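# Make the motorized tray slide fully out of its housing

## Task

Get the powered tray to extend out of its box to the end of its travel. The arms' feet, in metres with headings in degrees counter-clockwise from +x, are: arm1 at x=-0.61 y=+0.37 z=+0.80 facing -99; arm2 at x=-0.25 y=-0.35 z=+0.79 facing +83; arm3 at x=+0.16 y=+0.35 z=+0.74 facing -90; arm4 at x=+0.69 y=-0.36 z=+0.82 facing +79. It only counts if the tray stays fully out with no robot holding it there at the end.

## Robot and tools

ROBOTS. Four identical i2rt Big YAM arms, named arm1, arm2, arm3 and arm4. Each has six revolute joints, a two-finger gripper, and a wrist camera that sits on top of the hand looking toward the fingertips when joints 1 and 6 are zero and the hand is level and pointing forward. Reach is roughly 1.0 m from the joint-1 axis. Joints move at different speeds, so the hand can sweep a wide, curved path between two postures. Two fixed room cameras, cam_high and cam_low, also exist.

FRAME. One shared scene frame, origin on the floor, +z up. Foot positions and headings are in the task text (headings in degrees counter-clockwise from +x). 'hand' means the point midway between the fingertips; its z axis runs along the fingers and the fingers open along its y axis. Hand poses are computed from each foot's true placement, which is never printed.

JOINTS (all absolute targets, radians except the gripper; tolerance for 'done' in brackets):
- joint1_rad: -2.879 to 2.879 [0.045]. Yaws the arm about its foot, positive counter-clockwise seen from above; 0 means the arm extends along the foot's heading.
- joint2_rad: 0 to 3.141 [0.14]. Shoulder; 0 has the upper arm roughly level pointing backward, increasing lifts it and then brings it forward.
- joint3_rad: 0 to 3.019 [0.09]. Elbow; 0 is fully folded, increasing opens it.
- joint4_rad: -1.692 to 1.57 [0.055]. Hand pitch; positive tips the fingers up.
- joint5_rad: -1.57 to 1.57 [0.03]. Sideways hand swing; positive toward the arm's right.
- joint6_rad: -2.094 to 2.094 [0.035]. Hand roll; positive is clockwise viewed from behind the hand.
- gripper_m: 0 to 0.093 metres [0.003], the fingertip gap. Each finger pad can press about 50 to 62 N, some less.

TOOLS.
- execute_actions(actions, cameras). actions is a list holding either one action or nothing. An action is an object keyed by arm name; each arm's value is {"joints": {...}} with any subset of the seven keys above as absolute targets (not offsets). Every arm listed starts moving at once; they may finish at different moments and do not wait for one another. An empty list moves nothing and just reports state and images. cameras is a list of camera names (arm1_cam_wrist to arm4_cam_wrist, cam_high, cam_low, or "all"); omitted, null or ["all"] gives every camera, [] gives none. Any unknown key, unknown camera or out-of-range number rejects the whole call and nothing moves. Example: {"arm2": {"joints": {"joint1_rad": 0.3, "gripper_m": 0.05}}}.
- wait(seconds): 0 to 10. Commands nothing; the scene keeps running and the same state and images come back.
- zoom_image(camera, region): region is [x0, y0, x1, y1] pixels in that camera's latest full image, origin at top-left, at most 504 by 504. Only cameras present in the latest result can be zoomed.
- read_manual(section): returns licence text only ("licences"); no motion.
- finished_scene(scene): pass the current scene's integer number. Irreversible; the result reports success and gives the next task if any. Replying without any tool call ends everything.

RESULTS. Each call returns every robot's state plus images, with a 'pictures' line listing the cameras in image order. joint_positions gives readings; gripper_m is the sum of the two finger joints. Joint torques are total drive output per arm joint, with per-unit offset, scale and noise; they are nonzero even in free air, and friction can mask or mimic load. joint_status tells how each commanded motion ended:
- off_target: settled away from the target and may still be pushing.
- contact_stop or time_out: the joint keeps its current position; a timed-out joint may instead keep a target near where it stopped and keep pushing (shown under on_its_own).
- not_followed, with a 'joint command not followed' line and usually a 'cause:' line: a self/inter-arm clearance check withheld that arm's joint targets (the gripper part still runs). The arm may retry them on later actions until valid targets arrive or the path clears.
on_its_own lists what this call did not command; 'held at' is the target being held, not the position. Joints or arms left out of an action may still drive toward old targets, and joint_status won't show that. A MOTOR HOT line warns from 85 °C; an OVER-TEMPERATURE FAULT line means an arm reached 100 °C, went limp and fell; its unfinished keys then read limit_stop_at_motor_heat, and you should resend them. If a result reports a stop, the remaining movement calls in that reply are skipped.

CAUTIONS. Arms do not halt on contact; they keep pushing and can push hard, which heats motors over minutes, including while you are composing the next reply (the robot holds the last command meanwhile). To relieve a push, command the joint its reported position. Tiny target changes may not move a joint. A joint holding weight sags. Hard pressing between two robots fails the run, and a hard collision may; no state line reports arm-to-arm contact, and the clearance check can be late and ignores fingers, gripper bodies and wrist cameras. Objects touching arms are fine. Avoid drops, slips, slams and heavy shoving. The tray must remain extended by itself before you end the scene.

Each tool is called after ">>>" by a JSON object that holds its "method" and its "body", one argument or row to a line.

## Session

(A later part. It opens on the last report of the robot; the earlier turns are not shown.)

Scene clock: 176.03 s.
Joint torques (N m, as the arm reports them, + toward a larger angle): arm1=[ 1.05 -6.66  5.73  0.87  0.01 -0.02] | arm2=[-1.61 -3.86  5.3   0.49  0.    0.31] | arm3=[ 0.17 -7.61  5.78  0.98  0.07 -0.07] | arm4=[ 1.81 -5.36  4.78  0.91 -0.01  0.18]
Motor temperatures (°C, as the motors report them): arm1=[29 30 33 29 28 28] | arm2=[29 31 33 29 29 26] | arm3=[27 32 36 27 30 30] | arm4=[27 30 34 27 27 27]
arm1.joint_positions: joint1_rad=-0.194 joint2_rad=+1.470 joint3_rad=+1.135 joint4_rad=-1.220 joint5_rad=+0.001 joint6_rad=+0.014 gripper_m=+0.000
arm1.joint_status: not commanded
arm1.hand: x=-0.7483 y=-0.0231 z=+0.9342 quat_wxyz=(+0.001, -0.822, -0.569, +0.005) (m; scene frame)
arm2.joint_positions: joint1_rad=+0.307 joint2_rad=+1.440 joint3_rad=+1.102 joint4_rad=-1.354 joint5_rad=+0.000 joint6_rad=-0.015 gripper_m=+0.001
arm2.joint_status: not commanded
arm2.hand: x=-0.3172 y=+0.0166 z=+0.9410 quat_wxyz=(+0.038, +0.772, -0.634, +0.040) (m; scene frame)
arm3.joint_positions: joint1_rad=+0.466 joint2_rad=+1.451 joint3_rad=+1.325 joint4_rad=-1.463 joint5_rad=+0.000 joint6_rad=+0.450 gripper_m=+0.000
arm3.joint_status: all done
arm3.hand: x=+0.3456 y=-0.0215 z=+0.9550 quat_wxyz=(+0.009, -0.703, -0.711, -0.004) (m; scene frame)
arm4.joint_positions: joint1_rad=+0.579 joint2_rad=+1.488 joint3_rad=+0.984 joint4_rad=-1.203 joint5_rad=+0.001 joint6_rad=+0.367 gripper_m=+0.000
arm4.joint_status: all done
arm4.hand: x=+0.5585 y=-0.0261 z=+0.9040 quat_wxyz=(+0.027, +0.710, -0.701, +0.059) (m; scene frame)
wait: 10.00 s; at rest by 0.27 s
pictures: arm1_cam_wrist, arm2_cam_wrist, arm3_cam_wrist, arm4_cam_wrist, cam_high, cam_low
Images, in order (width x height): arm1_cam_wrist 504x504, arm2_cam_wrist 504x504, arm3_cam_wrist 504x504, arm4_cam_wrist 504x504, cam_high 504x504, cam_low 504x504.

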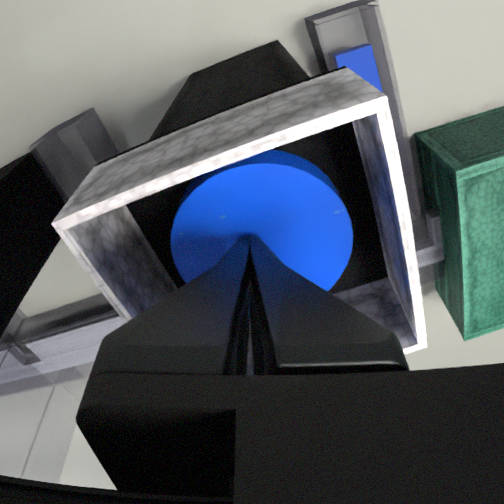

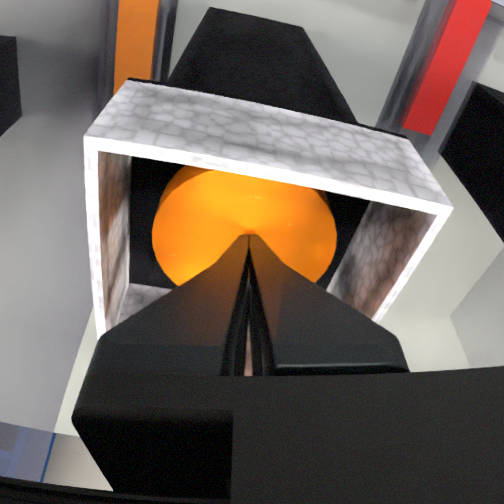

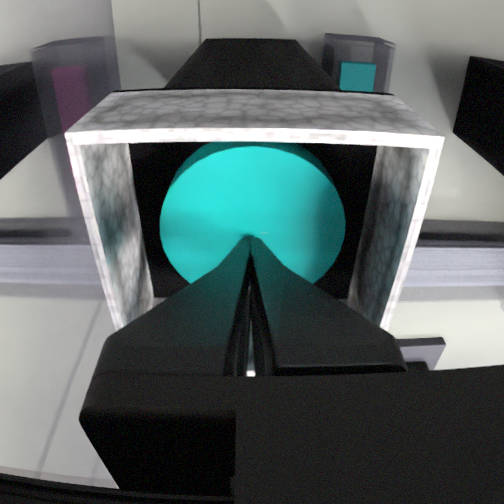

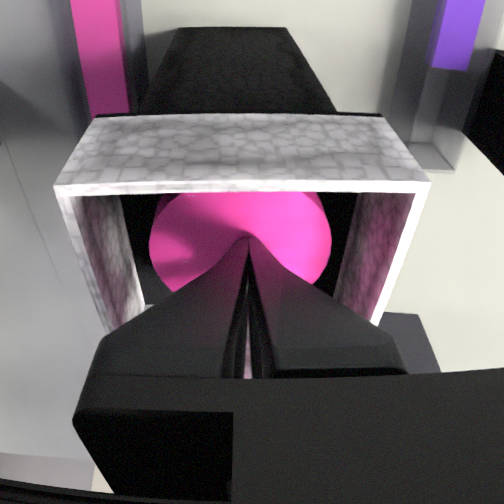

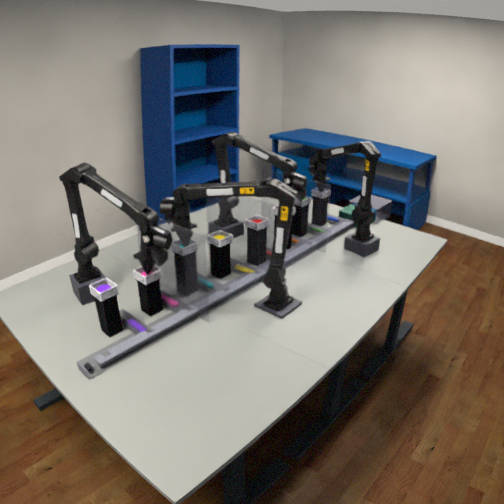

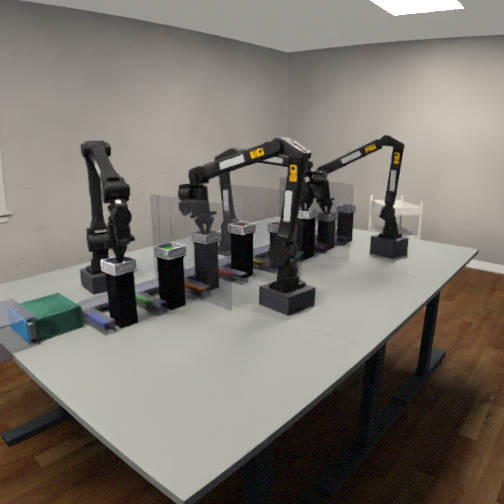

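>>> {"method": "execute_actions", "body": {
  "actions": [
    {"arm1":{"joints":{"joint2_rad":1.3}},"arm2":{"joints":{"joint2_rad":1.26}},"arm3":{"joints":{"joint2_rad":1.29}},"arm4":{"joints":{"joint2_rad":1.25}}}
  ],
  "cameras": []
}}

>>> {"method": "execute_actions", "body": {
  "actions": [
    {"arm1":{"joints":{"joint1_rad":0.345,"joint4_rad":-1.3,"joint6_rad":0.2}},"arm2":{"joints":{"joint1_rad":-0.27,"joint4_rad":-1.27,"joint6_rad":-0.39}},"arm3":{"joints":{"joint1_rad":-0.08,"joint4_rad":-1.62,"joint6_rad":0}},"arm4":{"joints":{"joint1_rad":-0.06,"joint4_rad":-1.25,"joint6_rad":0}}}
  ],
  "cameras": []
}}

>>> {"method": "execute_actions", "body": {
  "actions": [
    {"arm1":{"joints":{"joint2_rad":1.53}},"arm2":{"joints":{"joint2_rad":1.51}},"arm3":{"joints":{"joint2_rad":1.62}},"arm4":{"joints":{"joint2_rad":1.51}}}
  ],
  "cameras": ["cam_low"]
}}

>>> {"method": "wait", "body": {
  "seconds": 10
}}

>>> {"method": "wait", "body": {
  "seconds": 6
}}

>>> {"method": "zoom_image", "body": {
  "camera": "cam_high",
  "region": [70,180,410,385]
}}

Scene clock: 196.57 s.
Joint torques (N m, as the arm reports them, + toward a larger angle): arm1=[ 0.6  -9.49  8.8   0.91  0.01 -0.08] | arm2=[-1.66 -6.56  7.55  0.62  0.    0.31] | arm3=[  0.52 -10.14   8.61   1.04   0.09  -0.07] | arm4=[ 1.6  -8.51  7.7   1.1  -0.01  0.17]
Motor temperatures (°C, as the motors report them): arm1=[29 30 34 29 28 28] | arm2=[29 31 33 29 29 26] | arm3=[27 32 37 27 30 30] | arm4=[27 30 34 27 27 27]
arm1.joint_positions: joint1_rad=-0.194 joint2_rad=+1.290 joint3_rad=+1.105 joint4_rad=-1.214 joint5_rad=+0.001 joint6_rad=+0.014 gripper_m=+0.000
arm1.joint_status: all done
arm1.hand: x=-0.7426 y=-0.0085 z=+0.9924 quat_wxyz=(-0.044, -0.820, -0.567, +0.068) (m; scene frame)
arm2.joint_positions: joint1_rad=+0.307 joint2_rad=+1.249 joint3_rad=+1.077 joint4_rad=-1.349 joint5_rad=+0.000 joint6_rad=-0.015 gripper_m=+0.001
arm2.joint_status: all done
arm2.hand: x=-0.3140 y=+0.0010 z=+0.9971 quat_wxyz=(-0.017, +0.772, -0.635, -0.026) (m; scene frame)
arm3.joint_positions: joint1_rad=+0.466 joint2_rad=+1.276 joint3_rad=+1.292 joint4_rad=-1.455 joint5_rad=+0.000 joint6_rad=+0.450 gripper_m=+0.000
arm3.joint_status: all done
arm3.hand: x=+0.3334 y=+0.0027 z=+1.0092 quat_wxyz=(-0.062, -0.701, -0.710, +0.020) (m; scene frame)
arm4.joint_positions: joint1_rad=+0.579 joint2_rad=+1.238 joint3_rad=+0.958 joint4_rad=-1.195 joint5_rad=+0.001 joint6_rad=+0.367 gripper_m=+0.000
arm4.joint_status: all done
arm4.hand: x=+0.5612 y=-0.0323 z=+0.9788 quat_wxyz=(-0.020, +0.711, -0.702, -0.048) (m; scene frame)
pictures: none
No camera images: the call's "cameras" was empty. Leave "cameras" out to get every camera's image.

Scene clock: 198.03 s.
Joint torques (N m, as the arm reports them, + toward a larger angle): arm1=[  1.86 -10.07   8.48  -0.11   0.09   0.27] | arm2=[-1.14 -6.75  7.64  1.12 -0.04  0.02] | arm3=[  0.4  -10.25   8.3   -0.17   0.02  -0.29] | arm4=[ 0.47 -8.16  7.6   0.24 -0.05 -0.07]
Motor temperatures (°C, as the motors report them): arm1=[29 31 34 29 28 28] | arm2=[29 31 34 29 29 26] | arm3=[27 32 37 27 30 30] | arm4=[27 30 35 27 27 27]
arm1.joint_positions: joint1_rad=+0.345 joint2_rad=+1.292 joint3_rad=+1.105 joint4_rad=-1.287 joint5_rad=-0.001 joint6_rad=+0.186 gripper_m=+0.000
arm1.joint_status: all done
arm1.hand: x=-0.5336 y=-0.0079 z=+0.9887 quat_wxyz=(-0.035, -0.704, -0.709, +0.024) (m; scene frame)
arm2.joint_positions: joint1_rad=-0.273 joint2_rad=+1.249 joint3_rad=+1.077 joint4_rad=-1.278 joint5_rad=+0.000 joint6_rad=-0.375 gripper_m=+0.001
arm2.joint_status: all done
arm2.hand: x=-0.1054 y=-0.0052 z=+0.9966 quat_wxyz=(-0.056, +0.697, -0.714, -0.030) (m; scene frame)
arm3.joint_positions: joint1_rad=-0.081 joint2_rad=+1.277 joint3_rad=+1.292 joint4_rad=-1.605 joint5_rad=+0.000 joint6_rad=+0.012 gripper_m=+0.000
arm3.joint_status: all done
arm3.hand: x=+0.1287 y=-0.0001 z=+1.0068 quat_wxyz=(+0.007, -0.741, -0.672, -0.008) (m; scene frame)
arm4.joint_positions: joint1_rad=-0.053 joint2_rad=+1.238 joint3_rad=+0.958 joint4_rad=-1.240 joint5_rad=+0.000 joint6_rad=+0.014 gripper_m=+0.000
arm4.joint_status: all done
arm4.hand: x=+0.7773 y=-0.0293 z=+0.9769 quat_wxyz=(-0.020, +0.607, -0.794, -0.019) (m; scene frame)
pictures: none
No camera images: the call's "cameras" was empty. Leave "cameras" out to get every camera's image.

Scene clock: 198.97 s.
Joint torques (N m, as the arm reports them, + toward a larger angle): arm1=[ 2.09 -6.85  5.89  0.36  0.03  0.26] | arm2=[-1.16 -3.79  5.48  0.8  -0.03 -0.01] | arm3=[  0.33 -10.02   5.5    0.19   0.07  -0.33] | arm4=[ 0.58 -5.13  5.04  0.45 -0.04 -0.07]
Motor temperatures (°C, as the motors report them): arm1=[29 31 34 29 28 28] | arm2=[29 31 34 29 29 26] | arm3=[27 32 37 27 30 30] | arm4=[27 30 35 27 27 27]
arm1.joint_positions: joint1_rad=+0.345 joint2_rad=+1.455 joint3_rad=+1.132 joint4_rad=-1.298 joint5_rad=+0.000 joint6_rad=+0.186 gripper_m=+0.000
arm1.joint_status: all done
arm1.hand: x=-0.5313 y=-0.0206 z=+0.9387 quat_wxyz=(+0.026, -0.705, -0.709, -0.017) (m; scene frame)
arm2.joint_positions: joint1_rad=-0.273 joint2_rad=+1.437 joint3_rad=+1.100 joint4_rad=-1.278 joint5_rad=+0.000 joint6_rad=-0.376 gripper_m=+0.001
arm2.joint_status: all done
arm2.hand: x=-0.0998 y=+0.0098 z=+0.9381 quat_wxyz=(+0.020, +0.699, -0.715, +0.002) (m; scene frame)
arm3.joint_positions: joint1_rad=-0.081 joint2_rad=+1.555 joint3_rad=+1.321 joint4_rad=-1.626 joint5_rad=+0.000 joint6_rad=+0.011 gripper_m=+0.000
arm3.joint_status: all done
arm3.hand: x=+0.1262 y=-0.0304 z=+0.9200 quat_wxyz=(+0.099, -0.732, -0.665, -0.107) (m; scene frame)
arm4.joint_positions: joint1_rad=-0.053 joint2_rad=+1.432 joint3_rad=+0.983 joint4_rad=-1.253 joint5_rad=+0.000 joint6_rad=+0.014 gripper_m=+0.000
arm4.joint_status: all done
arm4.hand: x=+0.7787 y=-0.0227 z=+0.9226 quat_wxyz=(+0.052, +0.606, -0.793, +0.037) (m; scene frame)
pictures: cam_low
Images, in order (width x height): cam_low 504x504.

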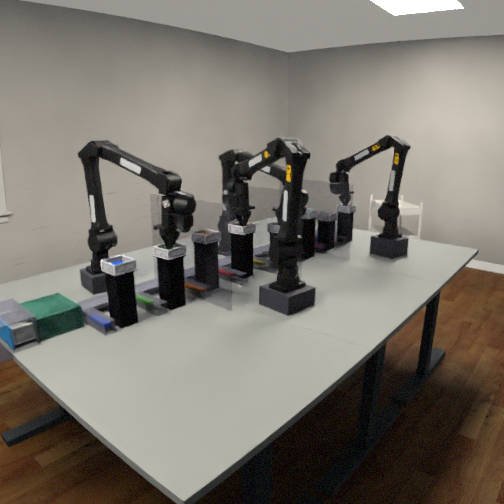

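Scene clock: 208.97 s.
Joint torques (N m, as the arm reports them, + toward a larger angle): arm1=[ 1.38 -7.31  5.96  0.01  0.03  0.2 ] | arm2=[-1.15 -3.82  5.47  0.82 -0.04 -0.01] | arm3=[ 0.73 -9.66  5.44  0.26  0.06 -0.31] | arm4=[ 0.53 -4.97  5.05  0.51 -0.05 -0.07]
Motor temperatures (°C, as the motors report them): arm1=[29 31 34 29 28 28] | arm2=[29 31 34 29 29 26] | arm3=[27 32 37 26 30 30] | arm4=[27 30 35 27 27 27]
arm1.joint_positions: joint1_rad=+0.345 joint2_rad=+1.455 joint3_rad=+1.132 joint4_rad=-1.298 joint5_rad=+0.000 joint6_rad=+0.186 gripper_m=+0.000
arm1.joint_status: all done
arm1.hand: x=-0.5313 y=-0.0206 z=+0.9387 quat_wxyz=(+0.026, -0.705, -0.709, -0.017) (m; scene frame)
arm2.joint_positions: joint1_rad=-0.273 joint2_rad=+1.437 joint3_rad=+1.100 joint4_rad=-1.278 joint5_rad=+0.000 joint6_rad=-0.376 gripper_m=+0.001
arm2.joint_status: all done
arm2.hand: x=-0.0998 y=+0.0098 z=+0.9381 quat_wxyz=(+0.020, +0.699, -0.715, +0.002) (m; scene frame)
arm3.joint_positions: joint1_rad=-0.081 joint2_rad=+1.555 joint3_rad=+1.321 joint4_rad=-1.626 joint5_rad=+0.000 joint6_rad=+0.011 gripper_m=+0.000
arm3.joint_status: all done
arm3.hand: x=+0.1262 y=-0.0304 z=+0.9200 quat_wxyz=(+0.099, -0.732, -0.665, -0.107) (m; scene frame)
arm4.joint_positions: joint1_rad=-0.053 joint2_rad=+1.432 joint3_rad=+0.983 joint4_rad=-1.253 joint5_rad=+0.000 joint6_rad=+0.014 gripper_m=+0.000
arm4.joint_status: all done
arm4.hand: x=+0.7787 y=-0.0227 z=+0.9226 quat_wxyz=(+0.052, +0.606, -0.793, +0.037) (m; scene frame)
wait: 10.00 s; at rest by 0.27 s
pictures: arm1_cam_wrist, arm2_cam_wrist, arm3_cam_wrist, arm4_cam_wrist, cam_high, cam_low
Images, in order (width x height): arm1_cam_wrist 504x504, arm2_cam_wrist 504x504, arm3_cam_wrist 504x504, arm4_cam_wrist 504x504, cam_high 504x504, cam_low 504x504.

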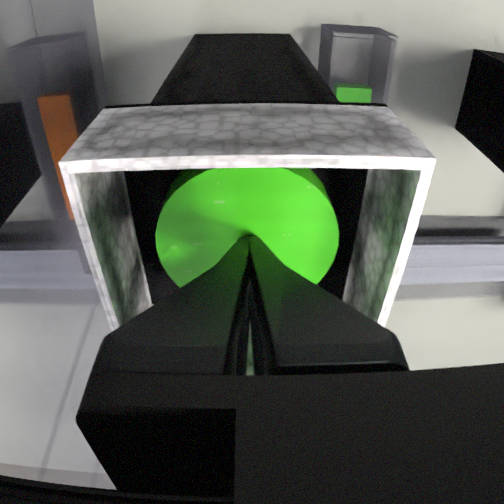

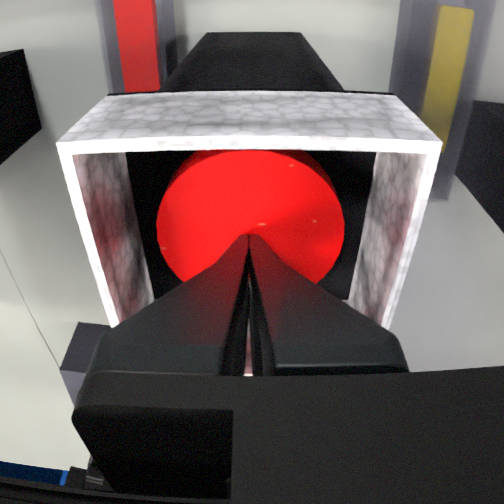

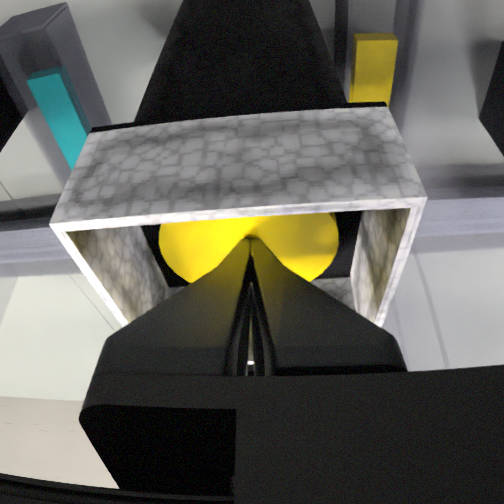

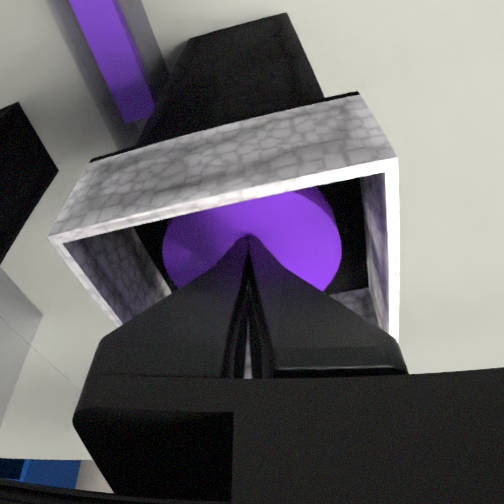

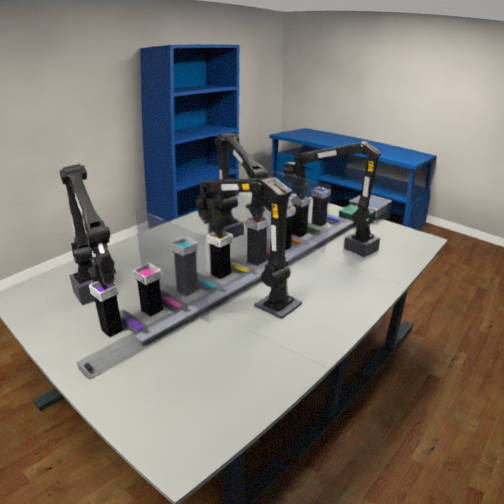

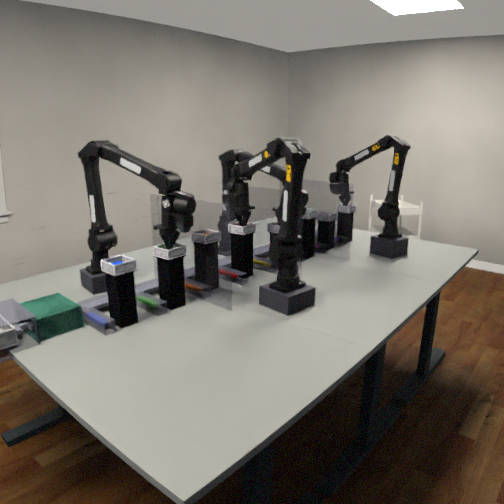

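Scene clock: 214.97 s.
Joint torques (N m, as the arm reports them, + toward a larger angle): arm1=[ 1.56 -6.44  5.9   0.17  0.03  0.24] | arm2=[-1.13 -3.79  5.49  0.78 -0.03 -0.01] | arm3=[ 0.35 -9.7   5.45  0.25  0.06 -0.31] | arm4=[ 0.58 -5.01  5.03  0.54 -0.04 -0.08]
Motor temperatures (°C, as the motors report them): arm1=[29 30 34 29 28 28] | arm2=[29 31 34 29 29 26] | arm3=[27 32 36 26 30 30] | arm4=[27 30 35 27 27 27]
arm1.joint_positions: joint1_rad=+0.345 joint2_rad=+1.455 joint3_rad=+1.132 joint4_rad=-1.298 joint5_rad=+0.000 joint6_rad=+0.186 gripper_m=+0.000
arm1.joint_status: all done
arm1.hand: x=-0.5313 y=-0.0206 z=+0.9387 quat_wxyz=(+0.026, -0.705, -0.709, -0.017) (m; scene frame)
arm2.joint_positions: joint1_rad=-0.273 joint2_rad=+1.437 joint3_rad=+1.100 joint4_rad=-1.278 joint5_rad=+0.000 joint6_rad=-0.376 gripper_m=+0.001
arm2.joint_status: all done
arm2.hand: x=-0.0998 y=+0.0098 z=+0.9381 quat_wxyz=(+0.020, +0.699, -0.715, +0.002) (m; scene frame)
arm3.joint_positions: joint1_rad=-0.081 joint2_rad=+1.555 joint3_rad=+1.321 joint4_rad=-1.626 joint5_rad=+0.000 joint6_rad=+0.011 gripper_m=+0.000
arm3.joint_status: all done
arm3.hand: x=+0.1262 y=-0.0304 z=+0.9200 quat_wxyz=(+0.099, -0.732, -0.665, -0.107) (m; scene frame)
arm4.joint_positions: joint1_rad=-0.053 joint2_rad=+1.432 joint3_rad=+0.983 joint4_rad=-1.253 joint5_rad=+0.000 joint6_rad=+0.014 gripper_m=+0.000
arm4.joint_status: all done
arm4.hand: x=+0.7787 y=-0.0227 z=+0.9226 quat_wxyz=(+0.052, +0.606, -0.793, +0.037) (m; scene frame)
wait: 6.00 s; at rest by 0.27 s
pictures: arm1_cam_wrist, arm2_cam_wrist, arm3_cam_wrist, arm4_cam_wrist, cam_high, cam_low
Images, in order (width x height): arm1_cam_wrist 504x504, arm2_cam_wrist 504x504, arm3_cam_wrist 504x504, arm4_cam_wrist 504x504, cam_high 504x504, cam_low 504x504.

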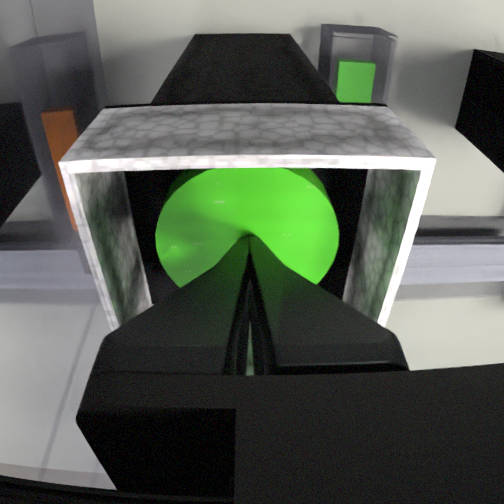

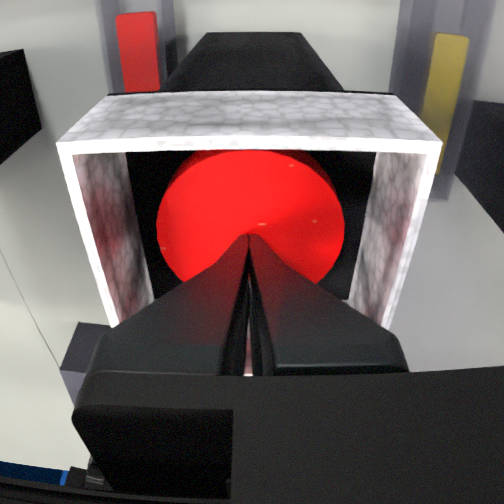

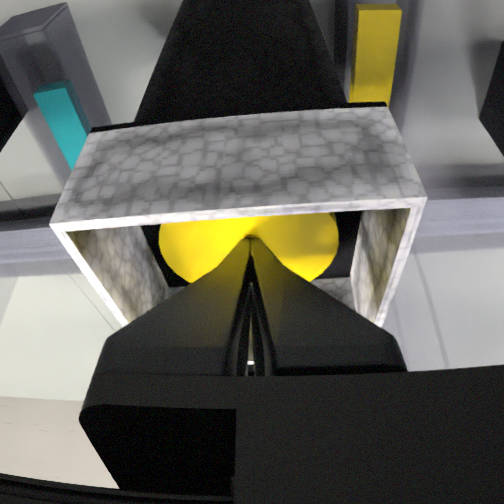

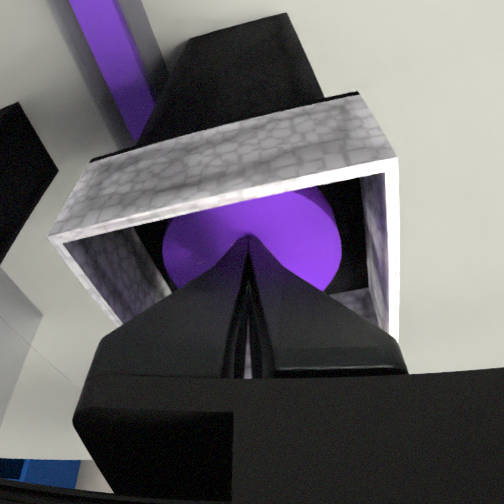

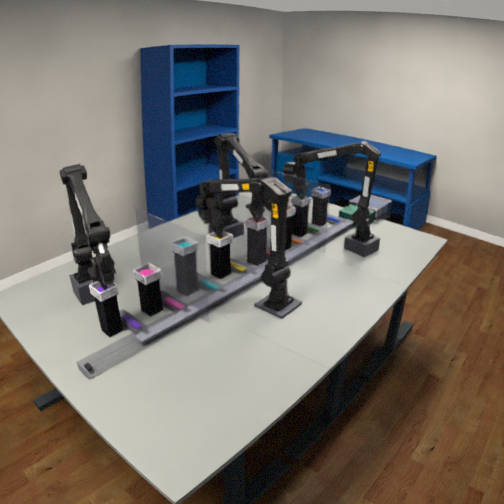

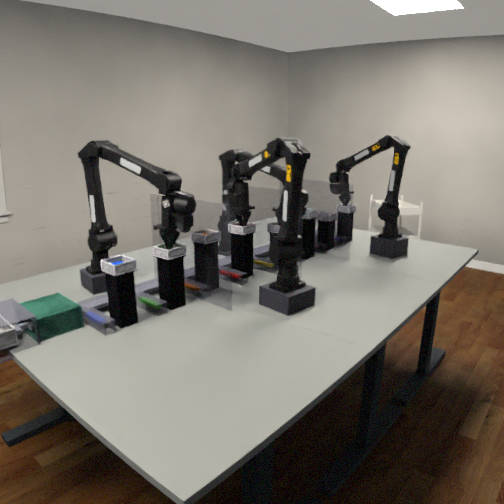

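Region (70, 180, 410, 385) of cam_high's 504x504 image, scaled by 1.482, with more detail than that image has; it fills the top 304 rows of this view, and the rest is white.

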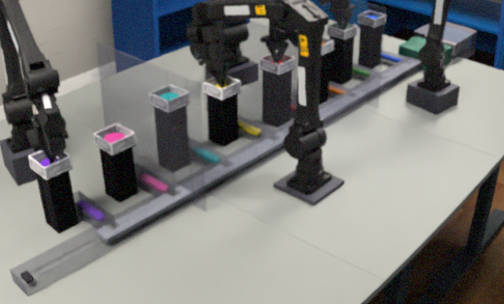

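>>> {"method": "execute_actions", "body": {
  "actions": [
    {"arm1":{"joints":{"joint2_rad":1.33}},"arm2":{"joints":{"joint2_rad":1.3}},"arm3":{"joints":{"joint2_rad":1.4}},"arm4":{"joints":{"joint2_rad":1.3}}}
  ],
  "cameras": []
}}

>>> {"method": "finished_scene", "body": {
  "scene": 1
}}

Scene clock: 222.27 s.
Joint torques (N m, as the arm reports them, + toward a larger angle): arm1=[  1.07 -10.86   8.41   0.5   -0.01   0.21] | arm2=[-1.08 -7.45  7.49  0.78 -0.03  0.  ] | arm3=[  0.3  -11.59   8.11   0.54   0.07  -0.32] | arm4=[ 0.52 -8.73  7.23  0.73 -0.04 -0.06]
Motor temperatures (°C, as the motors report them): arm1=[29 31 34 29 28 28] | arm2=[29 31 34 29 29 26] | arm3=[27 32 37 26 30 30] | arm4=[27 30 35 27 27 27]
arm1.joint_positions: joint1_rad=+0.345 joint2_rad=+1.324 joint3_rad=+1.107 joint4_rad=-1.298 joint5_rad=+0.000 joint6_rad=+0.186 gripper_m=+0.000
arm1.joint_status: all done
arm1.hand: x=-0.5337 y=-0.0078 z=+0.9776 quat_wxyz=(-0.018, -0.705, -0.709, +0.013) (m; scene frame)
arm2.joint_positions: joint1_rad=-0.273 joint2_rad=+1.294 joint3_rad=+1.079 joint4_rad=-1.271 joint5_rad=+0.000 joint6_rad=-0.376 gripper_m=+0.001
arm2.joint_status: all done
arm2.hand: x=-0.1036 y=-0.0005 z=+0.9816 quat_wxyz=(-0.040, +0.698, -0.715, -0.023) (m; scene frame)
arm3.joint_positions: joint1_rad=-0.081 joint2_rad=+1.385 joint3_rad=+1.293 joint4_rad=-1.626 joint5_rad=+0.000 joint6_rad=+0.011 gripper_m=+0.000
arm3.joint_status: all done
arm3.hand: x=+0.1281 y=-0.0083 z=+0.9711 quat_wxyz=(+0.051, -0.738, -0.670, -0.055) (m; scene frame)
arm4.joint_positions: joint1_rad=-0.053 joint2_rad=+1.287 joint3_rad=+0.961 joint4_rad=-1.252 joint5_rad=+0.000 joint6_rad=+0.014 gripper_m=+0.000
arm4.joint_status: all done
arm4.hand: x=+0.7770 y=-0.0302 z=+0.9624 quat_wxyz=(+0.003, +0.607, -0.795, -0.001) (m; scene frame)
pictures: none
No camera images: the call's "cameras" was empty. Leave "cameras" out to get every camera's image.

The scene is finished: the task was done.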